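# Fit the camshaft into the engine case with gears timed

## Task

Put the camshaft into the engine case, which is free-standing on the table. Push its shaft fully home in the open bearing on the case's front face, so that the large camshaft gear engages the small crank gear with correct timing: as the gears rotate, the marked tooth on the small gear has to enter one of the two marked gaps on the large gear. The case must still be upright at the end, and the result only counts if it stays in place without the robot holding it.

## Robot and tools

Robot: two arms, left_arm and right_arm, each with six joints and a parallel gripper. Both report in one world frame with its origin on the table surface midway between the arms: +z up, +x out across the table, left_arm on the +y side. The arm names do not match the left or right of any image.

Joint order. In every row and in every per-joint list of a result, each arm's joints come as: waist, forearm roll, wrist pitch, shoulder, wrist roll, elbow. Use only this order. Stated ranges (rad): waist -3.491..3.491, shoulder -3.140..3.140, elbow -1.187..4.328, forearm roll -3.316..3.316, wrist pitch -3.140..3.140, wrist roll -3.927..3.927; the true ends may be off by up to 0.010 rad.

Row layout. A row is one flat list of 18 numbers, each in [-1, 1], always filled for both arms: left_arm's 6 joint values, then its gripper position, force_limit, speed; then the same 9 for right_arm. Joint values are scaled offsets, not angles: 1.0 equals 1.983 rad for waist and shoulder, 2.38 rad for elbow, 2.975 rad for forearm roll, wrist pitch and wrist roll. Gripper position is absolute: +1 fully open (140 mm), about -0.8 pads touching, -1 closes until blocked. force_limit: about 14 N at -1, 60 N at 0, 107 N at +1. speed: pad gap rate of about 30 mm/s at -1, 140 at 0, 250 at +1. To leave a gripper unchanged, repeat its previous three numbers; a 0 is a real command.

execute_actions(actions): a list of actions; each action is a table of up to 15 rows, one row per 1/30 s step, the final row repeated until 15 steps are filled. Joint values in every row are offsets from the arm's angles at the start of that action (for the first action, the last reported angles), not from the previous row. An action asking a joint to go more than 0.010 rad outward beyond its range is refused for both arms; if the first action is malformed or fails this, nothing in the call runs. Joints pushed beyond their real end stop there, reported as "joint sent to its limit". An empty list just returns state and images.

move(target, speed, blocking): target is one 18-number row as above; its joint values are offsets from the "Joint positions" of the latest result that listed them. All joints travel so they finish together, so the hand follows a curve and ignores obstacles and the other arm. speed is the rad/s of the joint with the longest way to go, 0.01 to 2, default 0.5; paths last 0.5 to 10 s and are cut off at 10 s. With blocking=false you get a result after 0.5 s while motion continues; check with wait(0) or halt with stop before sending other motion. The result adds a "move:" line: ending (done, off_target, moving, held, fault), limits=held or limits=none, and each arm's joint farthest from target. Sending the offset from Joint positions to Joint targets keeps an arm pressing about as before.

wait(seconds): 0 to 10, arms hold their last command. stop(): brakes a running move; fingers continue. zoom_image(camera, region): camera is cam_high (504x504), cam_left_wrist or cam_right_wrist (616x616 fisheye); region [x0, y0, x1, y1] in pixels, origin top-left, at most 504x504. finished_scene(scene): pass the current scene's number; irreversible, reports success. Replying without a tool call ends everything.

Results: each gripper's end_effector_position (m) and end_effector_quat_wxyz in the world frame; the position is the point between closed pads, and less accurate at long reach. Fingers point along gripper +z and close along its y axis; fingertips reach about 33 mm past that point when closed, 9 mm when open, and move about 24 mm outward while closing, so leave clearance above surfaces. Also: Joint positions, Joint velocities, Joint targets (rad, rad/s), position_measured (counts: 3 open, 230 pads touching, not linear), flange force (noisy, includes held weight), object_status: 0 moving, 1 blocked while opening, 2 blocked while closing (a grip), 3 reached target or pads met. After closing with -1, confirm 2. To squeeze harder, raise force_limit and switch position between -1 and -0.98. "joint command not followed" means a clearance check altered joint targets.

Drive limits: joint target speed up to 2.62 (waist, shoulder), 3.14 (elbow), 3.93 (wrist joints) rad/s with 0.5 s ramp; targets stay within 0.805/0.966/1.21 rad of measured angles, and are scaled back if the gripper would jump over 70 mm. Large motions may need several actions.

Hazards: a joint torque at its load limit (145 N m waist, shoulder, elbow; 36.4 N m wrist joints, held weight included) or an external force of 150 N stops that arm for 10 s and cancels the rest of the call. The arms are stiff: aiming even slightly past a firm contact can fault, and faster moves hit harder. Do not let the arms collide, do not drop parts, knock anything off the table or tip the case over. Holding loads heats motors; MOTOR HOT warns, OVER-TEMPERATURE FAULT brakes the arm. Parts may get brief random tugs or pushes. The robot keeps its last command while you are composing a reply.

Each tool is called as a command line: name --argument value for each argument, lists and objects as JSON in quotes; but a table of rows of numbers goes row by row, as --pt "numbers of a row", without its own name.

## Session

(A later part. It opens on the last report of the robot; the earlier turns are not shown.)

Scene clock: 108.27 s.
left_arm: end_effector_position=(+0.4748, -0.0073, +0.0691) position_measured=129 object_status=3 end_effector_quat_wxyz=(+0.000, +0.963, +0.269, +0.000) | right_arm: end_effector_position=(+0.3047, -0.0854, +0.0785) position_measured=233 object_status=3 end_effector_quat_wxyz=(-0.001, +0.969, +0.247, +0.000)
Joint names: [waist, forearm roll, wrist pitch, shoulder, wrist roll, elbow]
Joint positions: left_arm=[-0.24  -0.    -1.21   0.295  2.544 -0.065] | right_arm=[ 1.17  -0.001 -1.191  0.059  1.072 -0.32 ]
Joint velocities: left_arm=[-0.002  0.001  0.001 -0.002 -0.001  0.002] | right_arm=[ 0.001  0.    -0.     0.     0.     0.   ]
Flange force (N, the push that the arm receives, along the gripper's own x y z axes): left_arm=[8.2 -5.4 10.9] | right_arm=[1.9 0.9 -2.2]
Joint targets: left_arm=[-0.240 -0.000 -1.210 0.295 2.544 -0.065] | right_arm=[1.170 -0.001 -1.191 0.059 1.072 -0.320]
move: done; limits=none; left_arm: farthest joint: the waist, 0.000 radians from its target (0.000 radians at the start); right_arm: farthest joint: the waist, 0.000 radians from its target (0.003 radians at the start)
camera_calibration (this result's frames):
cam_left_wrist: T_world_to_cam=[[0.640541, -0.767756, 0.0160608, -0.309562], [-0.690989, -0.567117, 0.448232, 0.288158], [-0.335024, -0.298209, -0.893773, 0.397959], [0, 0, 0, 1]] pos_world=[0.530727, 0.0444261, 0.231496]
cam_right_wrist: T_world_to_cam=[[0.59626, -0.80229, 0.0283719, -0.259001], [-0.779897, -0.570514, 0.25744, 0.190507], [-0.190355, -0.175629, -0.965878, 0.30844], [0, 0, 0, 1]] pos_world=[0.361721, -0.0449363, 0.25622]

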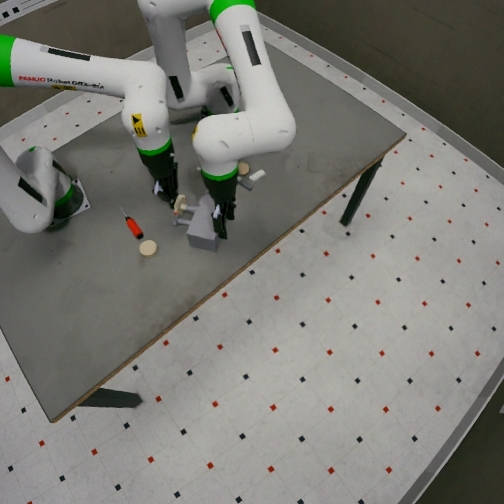

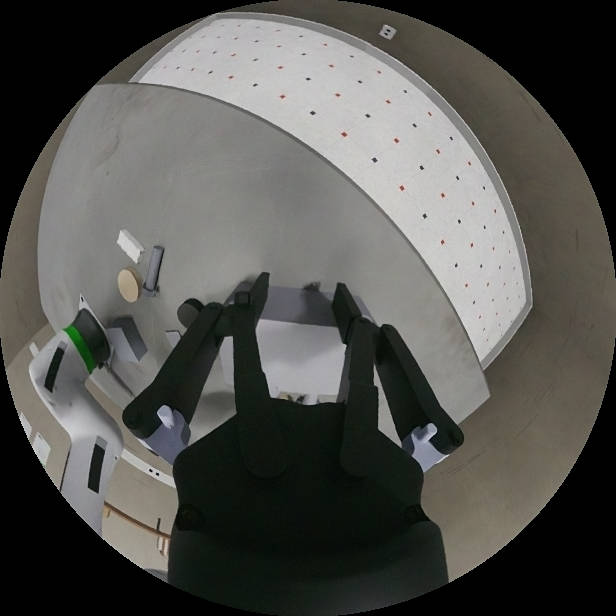

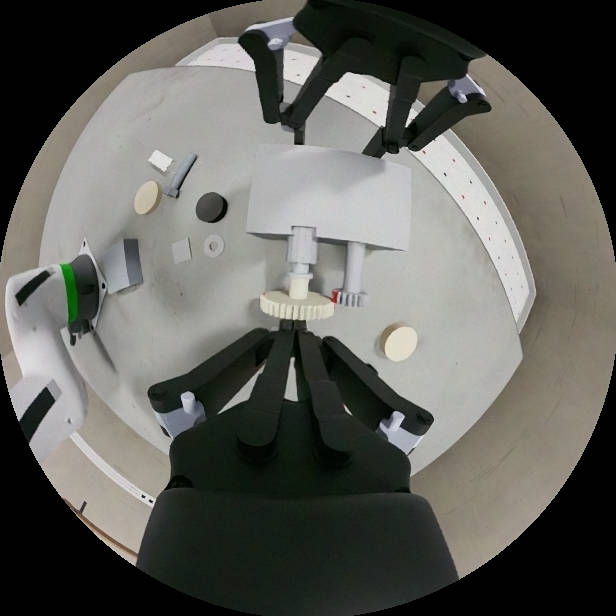

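move --target '[0,0,0,0,0,0,0,0,0,-0.0022,0,-0.0002,0.0051,0.0015,0.0045,-1,0,0]' --speed 0.01

move --target '[0,0,0,0,0,0,0,0,0,-0.0022,0,-0.0002,0.0051,0.0015,0.0045,-1,0,0]' --speed 0.01

move --target '[0,0,0,0,0,0,0,0,0,-0.0011,0,-0.0001,0.0026,0.0007,0.0023,-1,0,0]' --speed 0.01

zoom_image --camera "cam_right_wrist" --region '[270, 240, 390, 340]'

Scene clock: 109.87 s.
left_arm: end_effector_position=(+0.4748, -0.0073, +0.0691) position_measured=129 object_status=3 end_effector_quat_wxyz=(+0.000, +0.963, +0.269, +0.000) | right_arm: end_effector_position=(+0.3082, -0.0833, +0.0784) position_measured=233 object_status=3 end_effector_quat_wxyz=(-0.001, +0.969, +0.247, +0.000)
Joint names: [waist, forearm roll, wrist pitch, shoulder, wrist roll, elbow]
Joint positions: left_arm=[-0.24  -0.    -1.21   0.295  2.544 -0.065] | right_arm=[ 1.166 -0.001 -1.191  0.069  1.076 -0.31 ]
Joint velocities: left_arm=[-0.001  0.    -0.    -0.     0.     0.   ] | right_arm=[ 0.    -0.    -0.001  0.    -0.001  0.   ]
Flange force (N, the push that the arm receives, along the gripper's own x y z axes): left_arm=[9.3 -3.7 10.9] | right_arm=[0.2 0.7 -1.7]
Joint targets: left_arm=[-0.240 -0.000 -1.210 0.295 2.544 -0.065] | right_arm=[1.166 -0.001 -1.191 0.069 1.076 -0.310]
move: done; limits=none; left_arm: farthest joint: the waist, 0.000 radians from its target (0.000 radians at the start); right_arm: farthest joint: the waist, 0.000 radians from its target (0.005 radians at the start)
camera_calibration (this result's frames):
cam_left_wrist: T_world_to_cam=[[0.640541, -0.767756, 0.0160608, -0.309562], [-0.690989, -0.567117, 0.448232, 0.288158], [-0.335024, -0.298209, -0.893773, 0.397959], [0, 0, 0, 1]] pos_world=[0.530727, 0.0444261, 0.231496]
cam_right_wrist: T_world_to_cam=[[0.59634, -0.80223, 0.0283748, -0.259483], [-0.77984, -0.570591, 0.257438, 0.194439], [-0.190334, -0.175649, -0.965878, 0.309445], [0, 0, 0, 1]] pos_world=[0.365269, -0.0428665, 0.256193]

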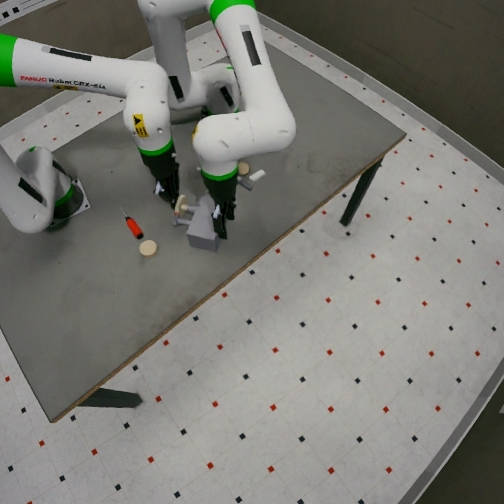

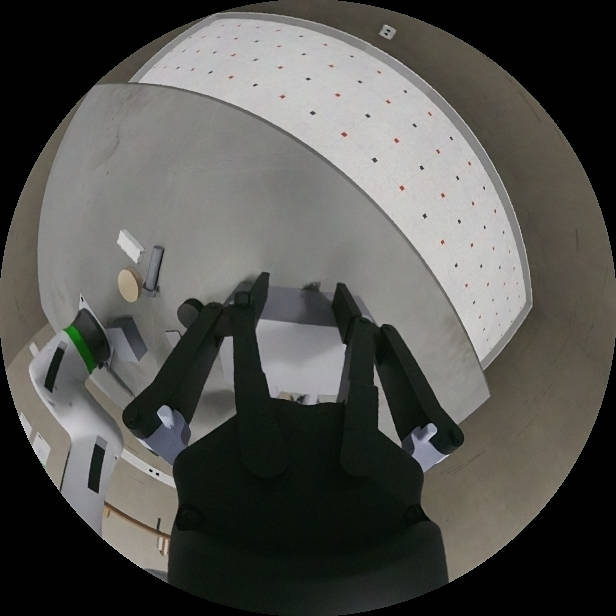

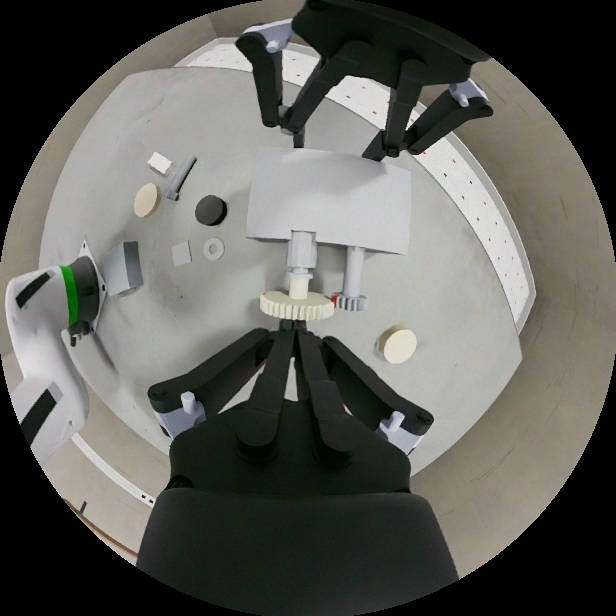

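Scene clock: 111.17 s.
left_arm: end_effector_position=(+0.4748, -0.0073, +0.0691) position_measured=129 object_status=3 end_effector_quat_wxyz=(+0.000, +0.963, +0.269, +0.000) | right_arm: end_effector_position=(+0.3118, -0.0813, +0.0784) position_measured=233 object_status=3 end_effector_quat_wxyz=(-0.001, +0.969, +0.247, +0.000)
Joint names: [waist, forearm roll, wrist pitch, shoulder, wrist roll, elbow]
Joint positions: left_arm=[-0.24  -0.    -1.21   0.295  2.544 -0.065] | right_arm=[ 1.162 -0.001 -1.192  0.079  1.081 -0.299]
Joint velocities: left_arm=[ 0.001 -0.    -0.    -0.    -0.    -0.002] | right_arm=[ 0.     0.002 -0.001 -0.    -0.001  0.   ]
Flange force (N, the push that the arm receives, along the gripper's own x y z axes): left_arm=[8.7 -6.2 12.1] | right_arm=[-0.4 -0.1 -1.5]
Joint targets: left_arm=[-0.240 -0.000 -1.210 0.295 2.544 -0.065] | right_arm=[1.162 -0.001 -1.192 0.079 1.081 -0.299]
move: done; limits=none; left_arm: farthest joint: the waist, 0.000 radians from its target (0.000 radians at the start); right_arm: farthest joint: the waist, 0.000 radians from its target (0.004 radians at the start)
camera_calibration (this result's frames):
cam_left_wrist: T_world_to_cam=[[0.640541, -0.767756, 0.0160607, -0.309562], [-0.690989, -0.567117, 0.448232, 0.288158], [-0.335024, -0.298209, -0.893773, 0.397959], [0, 0, 0, 1]] pos_world=[0.530727, 0.0444261, 0.231496]
cam_right_wrist: T_world_to_cam=[[0.596421, -0.80217, 0.0283782, -0.260001], [-0.779784, -0.570669, 0.257437, 0.198383], [-0.190314, -0.17567, -0.965878, 0.310408], [0, 0, 0, 1]] pos_world=[0.368841, -0.040825, 0.256124]

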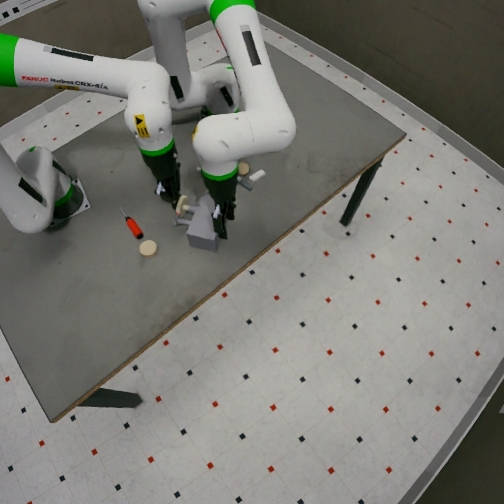

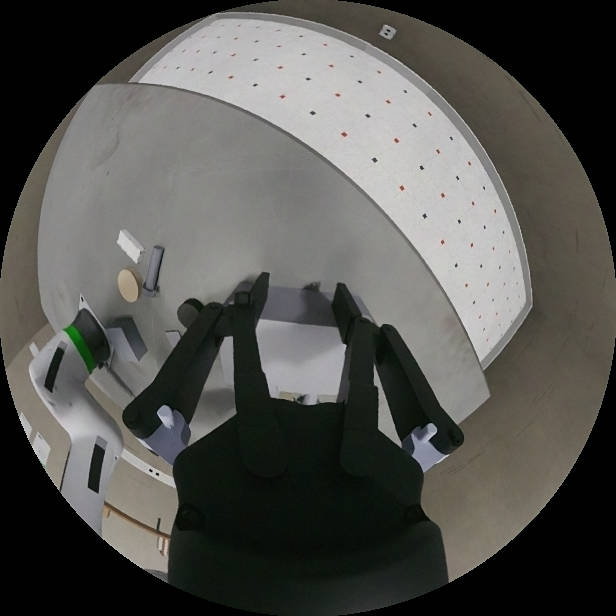

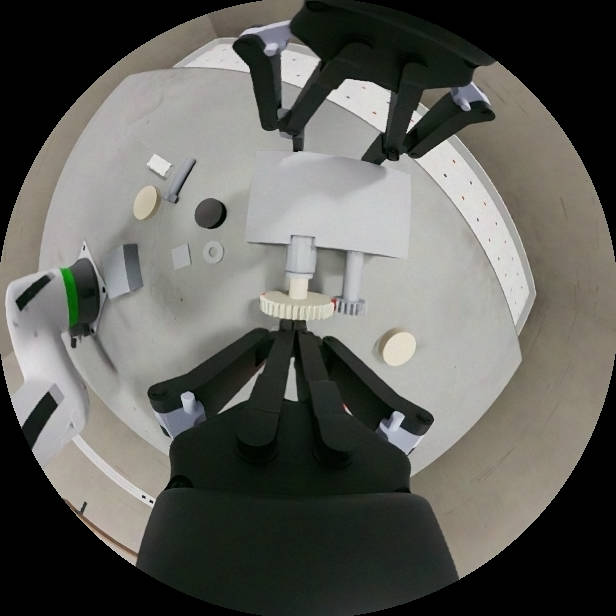

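Scene clock: 111.93 s.
left_arm: end_effector_position=(+0.4748, -0.0073, +0.0691) position_measured=129 object_status=3 end_effector_quat_wxyz=(+0.000, +0.963, +0.269, +0.000) | right_arm: end_effector_position=(+0.3136, -0.0802, +0.0783) position_measured=233 object_status=3 end_effector_quat_wxyz=(-0.001, +0.969, +0.247, +0.000)
Joint names: [waist, forearm roll, wrist pitch, shoulder, wrist roll, elbow]
Joint positions: left_arm=[-0.24  -0.    -1.21   0.295  2.544 -0.065] | right_arm=[ 1.159 -0.001 -1.192  0.084  1.083 -0.294]
Joint velocities: left_arm=[-0.001  0.001  0.002 -0.001 -0.     0.002] | right_arm=[-0.     0.001 -0.001  0.     0.    -0.   ]
Flange force (N, the push that the arm receives, along the gripper's own x y z axes): left_arm=[7.8 -4.4 10.8] | right_arm=[2.2 -0.4 -2.5]
Joint targets: left_arm=[-0.240 -0.000 -1.210 0.295 2.544 -0.065] | right_arm=[1.159 -0.001 -1.192 0.084 1.083 -0.294]
move: done; limits=none; left_arm: farthest joint: the waist, 0.000 radians from its target (0.000 radians at the start); right_arm: farthest joint: the waist, 0.000 radians from its target (0.002 radians at the start)
camera_calibration (this result's frames):
cam_left_wrist: T_world_to_cam=[[0.640541, -0.767756, 0.0160608, -0.309562], [-0.690989, -0.567117, 0.448232, 0.288158], [-0.335024, -0.298209, -0.893773, 0.397959], [0, 0, 0, 1]] pos_world=[0.530727, 0.0444261, 0.231496]
cam_right_wrist: T_world_to_cam=[[0.596341, -0.802229, 0.0283732, -0.260226], [-0.779843, -0.570596, 0.257419, 0.200441], [-0.19032, -0.175637, -0.965883, 0.3109], [0, 0, 0, 1]] pos_world=[0.370667, -0.0397845, 0.256079]

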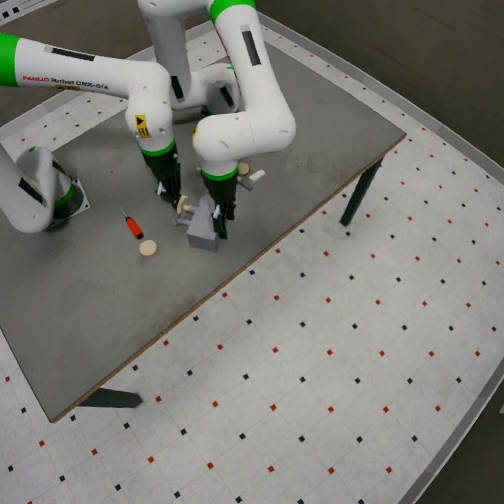

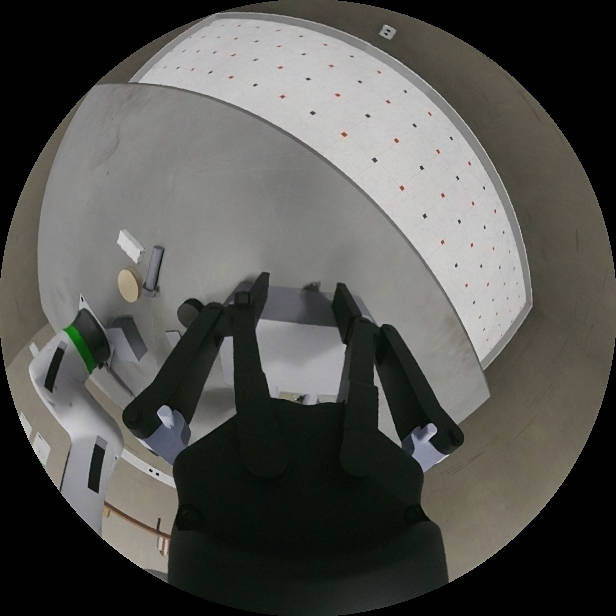

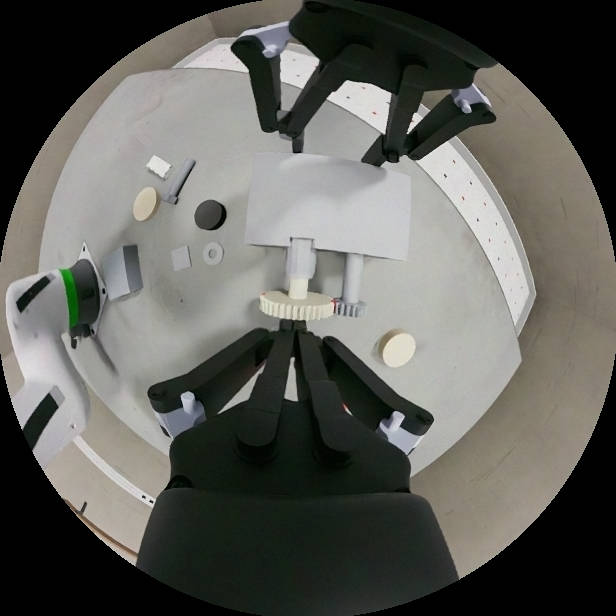

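Region (270, 240, 390, 340) of cam_right_wrist's 616x616 image, scaled by 4.200, with more detail than that image has.

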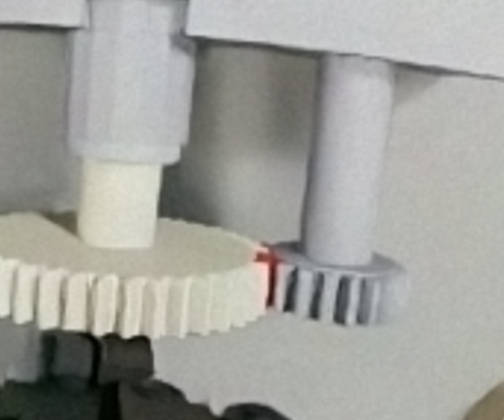

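A bit more, then view.

move --target '[0,0,0,0,0,0,0,0,0,-0.0011,0,-0.0001,0.0026,0.0007,0.0023,-1,0,0]' --speed 0.01

move --target '[0.0073,0,-0.0011,0.0052,-0.0048,0.0058,0,0,0,0,0,0.01,-0.19,0,-0.143,-1,0,0]' --speed 0.3

move --target '[0,0,0,0,0,0,0,0,0,0,0,0,0,0.53,0,-1,0,0]' --speed 1

zoom_image --camera "cam_right_wrist" --region '[370, 250, 470, 350]'

Scene clock: 112.87 s.
left_arm: end_effector_position=(+0.4748, -0.0074, +0.0692) position_measured=129 object_status=3 end_effector_quat_wxyz=(+0.000, +0.963, +0.269, +0.000) | right_arm: end_effector_position=(+0.3154, -0.0792, +0.0782) position_measured=233 object_status=3 end_effector_quat_wxyz=(-0.000, +0.969, +0.247, -0.000)
Joint names: [waist, forearm roll, wrist pitch, shoulder, wrist roll, elbow]
Joint positions: left_arm=[-0.24  -0.    -1.21   0.295  2.544 -0.065] | right_arm=[ 1.157 -0.001 -1.193  0.089  1.085 -0.288]
Joint velocities: left_arm=[ 0.     0.    -0.     0.     0.001 -0.001] | right_arm=[ 0.     0.    -0.001 -0.     0.001  0.   ]
Flange force (N, the push that the arm receives, along the gripper's own x y z axes): left_arm=[25.6 4.0 14.7] | right_arm=[-33.0 -8.0 -15.7]
Joint targets: left_arm=[-0.240 -0.000 -1.210 0.295 2.544 -0.065] | right_arm=[1.157 -0.001 -1.192 0.089 1.085 -0.288]
move: done; limits=none; left_arm: farthest joint: the waist, 0.000 radians from its target (0.000 radians at the start); right_arm: farthest joint: the waist, 0.000 radians from its target (0.003 radians at the start)
camera_calibration (this result's frames):
cam_left_wrist: T_world_to_cam=[[0.640569, -0.767728, 0.0162684, -0.309673], [-0.69106, -0.567103, 0.448142, 0.288222], [-0.334825, -0.298308, -0.893815, 0.397906], [0, 0, 0, 1]] pos_world=[0.530774, 0.0444058, 0.231528]
cam_right_wrist: T_world_to_cam=[[0.596236, -0.802309, 0.0283254, -0.260429], [-0.77986, -0.570456, 0.25768, 0.202376], [-0.19058, -0.175728, -0.965815, 0.311395], [0, 0, 0, 1]] pos_world=[0.372448, -0.0387776, 0.255978]

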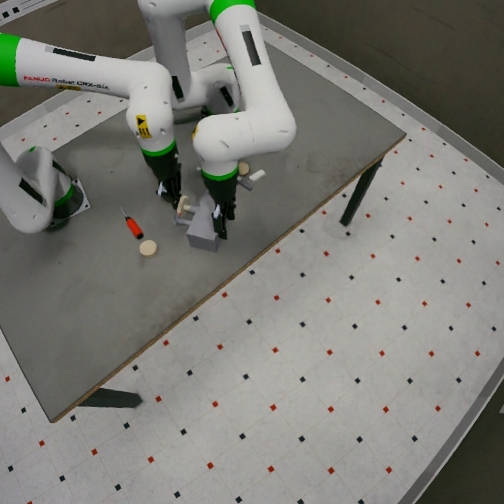

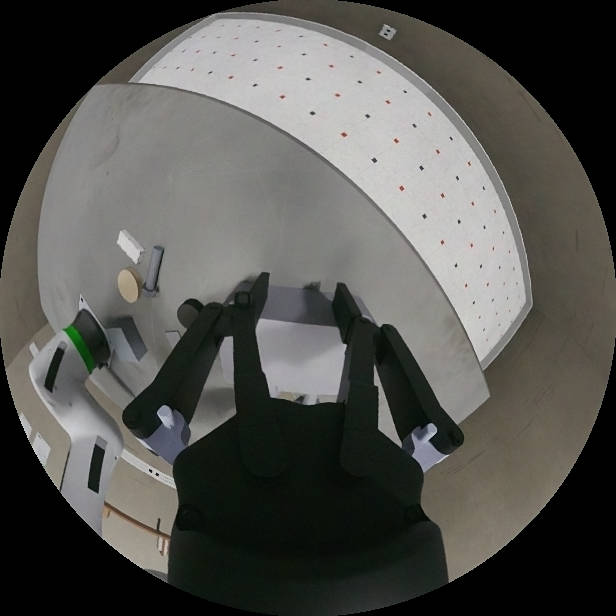

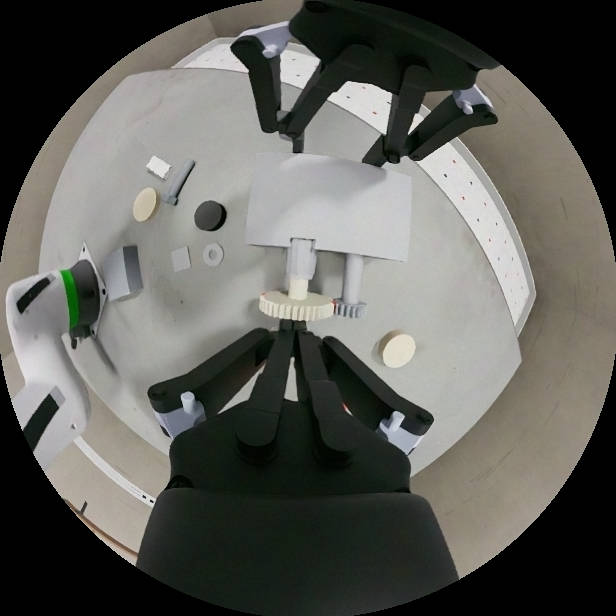

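Scene clock: 114.47 s.
left_arm: end_effector_position=(+0.4839, -0.0031, +0.0693) position_measured=129 object_status=3 end_effector_quat_wxyz=(+0.000, +0.963, +0.269, +0.000) | right_arm: end_effector_position=(+0.2469, -0.1822, +0.0785) position_measured=233 object_status=3 end_effector_quat_wxyz=(-0.023, +0.969, +0.246, +0.025)
Joint names: [waist, forearm roll, wrist pitch, shoulder, wrist roll, elbow]
Joint positions: left_arm=[-0.225 -0.    -1.213  0.305  2.53  -0.051] | right_arm=[ 1.157 -0.001 -1.163 -0.287  1.085 -0.628]
Joint velocities: left_arm=[-0.    -0.    -0.001 -0.001  0.     0.003] | right_arm=[ 0.    -0.001  0.    -0.    -0.    -0.   ]
Flange force (N, the push that the arm receives, along the gripper's own x y z axes): left_arm=[0.3 -7.7 6.0] | right_arm=[5.4 0.1 -0.6]
Joint targets: left_arm=[-0.225 -0.000 -1.213 0.305 2.530 -0.051] | right_arm=[1.157 -0.001 -1.163 -0.287 1.085 -0.628]
move: done; limits=none; left_arm: farthest joint: the waist, 0.000 radians from its target (0.014 radians at the start); right_arm: farthest joint: the waist, 0.000 radians from its target (0.000 radians at the start)
camera_calibration (this result's frames):
cam_left_wrist: T_world_to_cam=[[0.640718, -0.7676, 0.0164573, -0.3123], [-0.691038, -0.567205, 0.448047, 0.296819], [-0.334586, -0.298444, -0.893859, 0.402234], [0, 0, 0, 1]] pos_world=[0.539791, 0.0486801, 0.231691]
cam_right_wrist: T_world_to_cam=[[0.59558, -0.803275, 0.00582942, -0.300524], [-0.788218, -0.582986, 0.197078, 0.0946811], [-0.15491, -0.121971, -0.98037, 0.282662], [0, 0, 0, 1]] pos_world=[0.297402, -0.151729, 0.260206]

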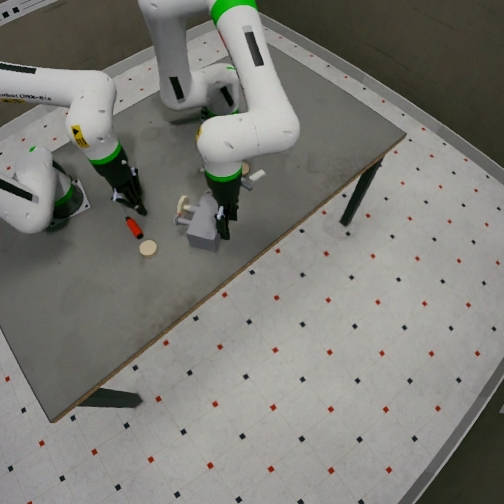

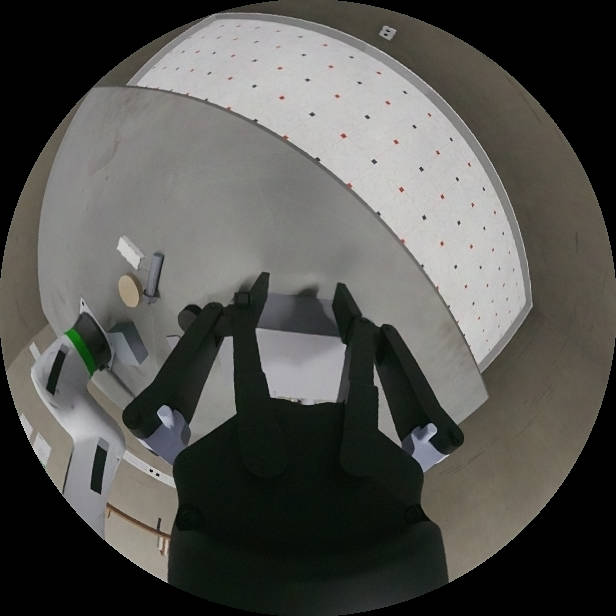

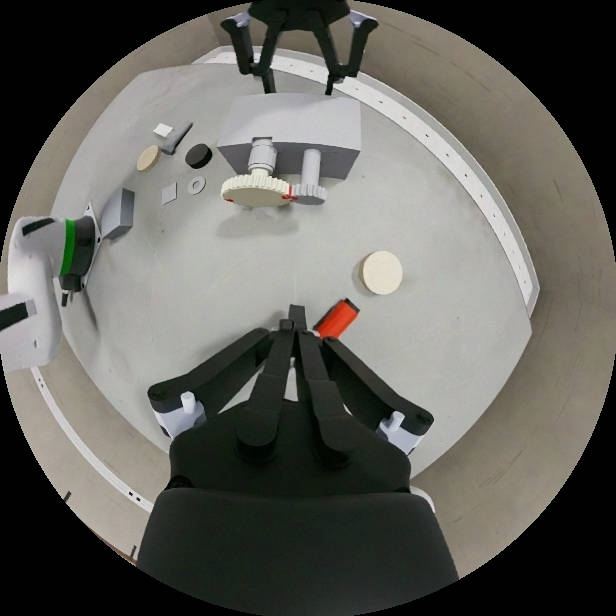

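Scene clock: 116.57 s.
left_arm: end_effector_position=(+0.4839, -0.0031, +0.0693) position_measured=129 object_status=3 end_effector_quat_wxyz=(+0.000, +0.963, +0.269, +0.000) | right_arm: end_effector_position=(+0.2469, -0.1822, +0.0785) position_measured=233 object_status=3 end_effector_quat_wxyz=(+0.001, +0.508, +0.861, +0.033)
Joint names: [waist, forearm roll, wrist pitch, shoulder, wrist roll, elbow]
Joint positions: left_arm=[-0.225 -0.    -1.213  0.305  2.53  -0.051] | right_arm=[ 1.157 -0.001 -1.163 -0.287  2.662 -0.628]
Joint velocities: left_arm=[-0.001 -0.001 -0.001 -0.    -0.     0.001] | right_arm=[ 0.    -0.003 -0.001  0.     0.    -0.   ]
Flange force (N, the push that the arm receives, along the gripper's own x y z axes): left_arm=[0.0 -9.4 6.1] | right_arm=[-1.1 2.1 -0.1]
Joint targets: left_arm=[-0.225 -0.000 -1.213 0.305 2.530 -0.051] | right_arm=[1.157 -0.001 -1.163 -0.287 2.662 -0.628]
move: done; limits=none; left_arm: farthest joint: the waist, 0.000 radians from its target (0.000 radians at the start); right_arm: farthest joint: the waist, 0.000 radians from its target (0.000 radians at the start)
camera_calibration (this result's frames):
cam_left_wrist: T_world_to_cam=[[0.640718, -0.7676, 0.0164571, -0.3123], [-0.691037, -0.567205, 0.448047, 0.296819], [-0.334586, -0.298444, -0.893859, 0.402234], [0, 0, 0, 1]] pos_world=[0.539792, 0.0486803, 0.231691]
cam_right_wrist: T_world_to_cam=[[0.796548, 0.597546, 0.0919298, -0.101627], [0.565854, -0.790405, 0.234668, -0.280406], [0.212887, -0.134906, -0.967719, 0.188498], [0, 0, 0, 1]] pos_world=[0.19949, -0.135478, 0.257558]

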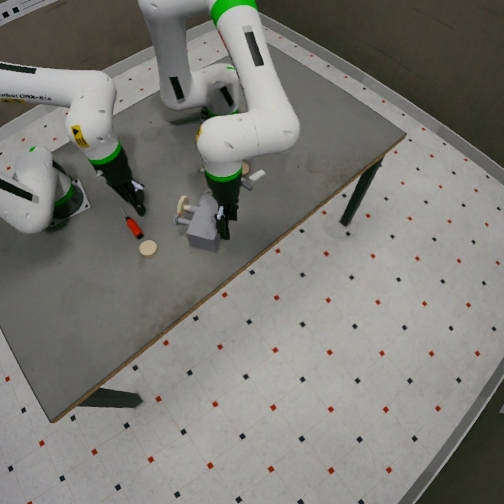

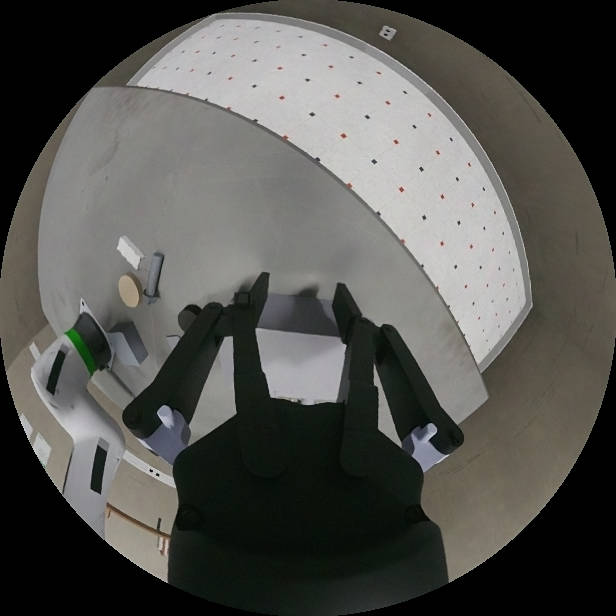

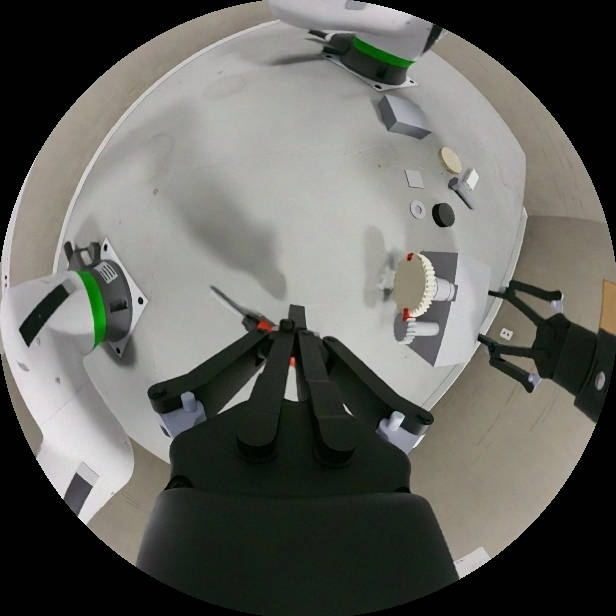

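Region (370, 250, 470, 350) of cam_right_wrist's 616x616 image, scaled by 5.040, with more detail than that image has.

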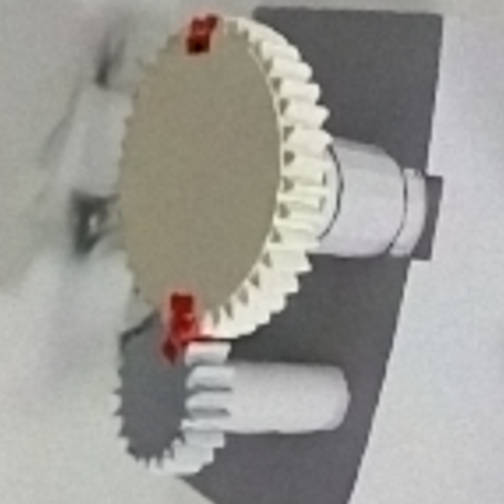

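Aligned.

finished_scene --scene 1

The scene is finished: the task was done.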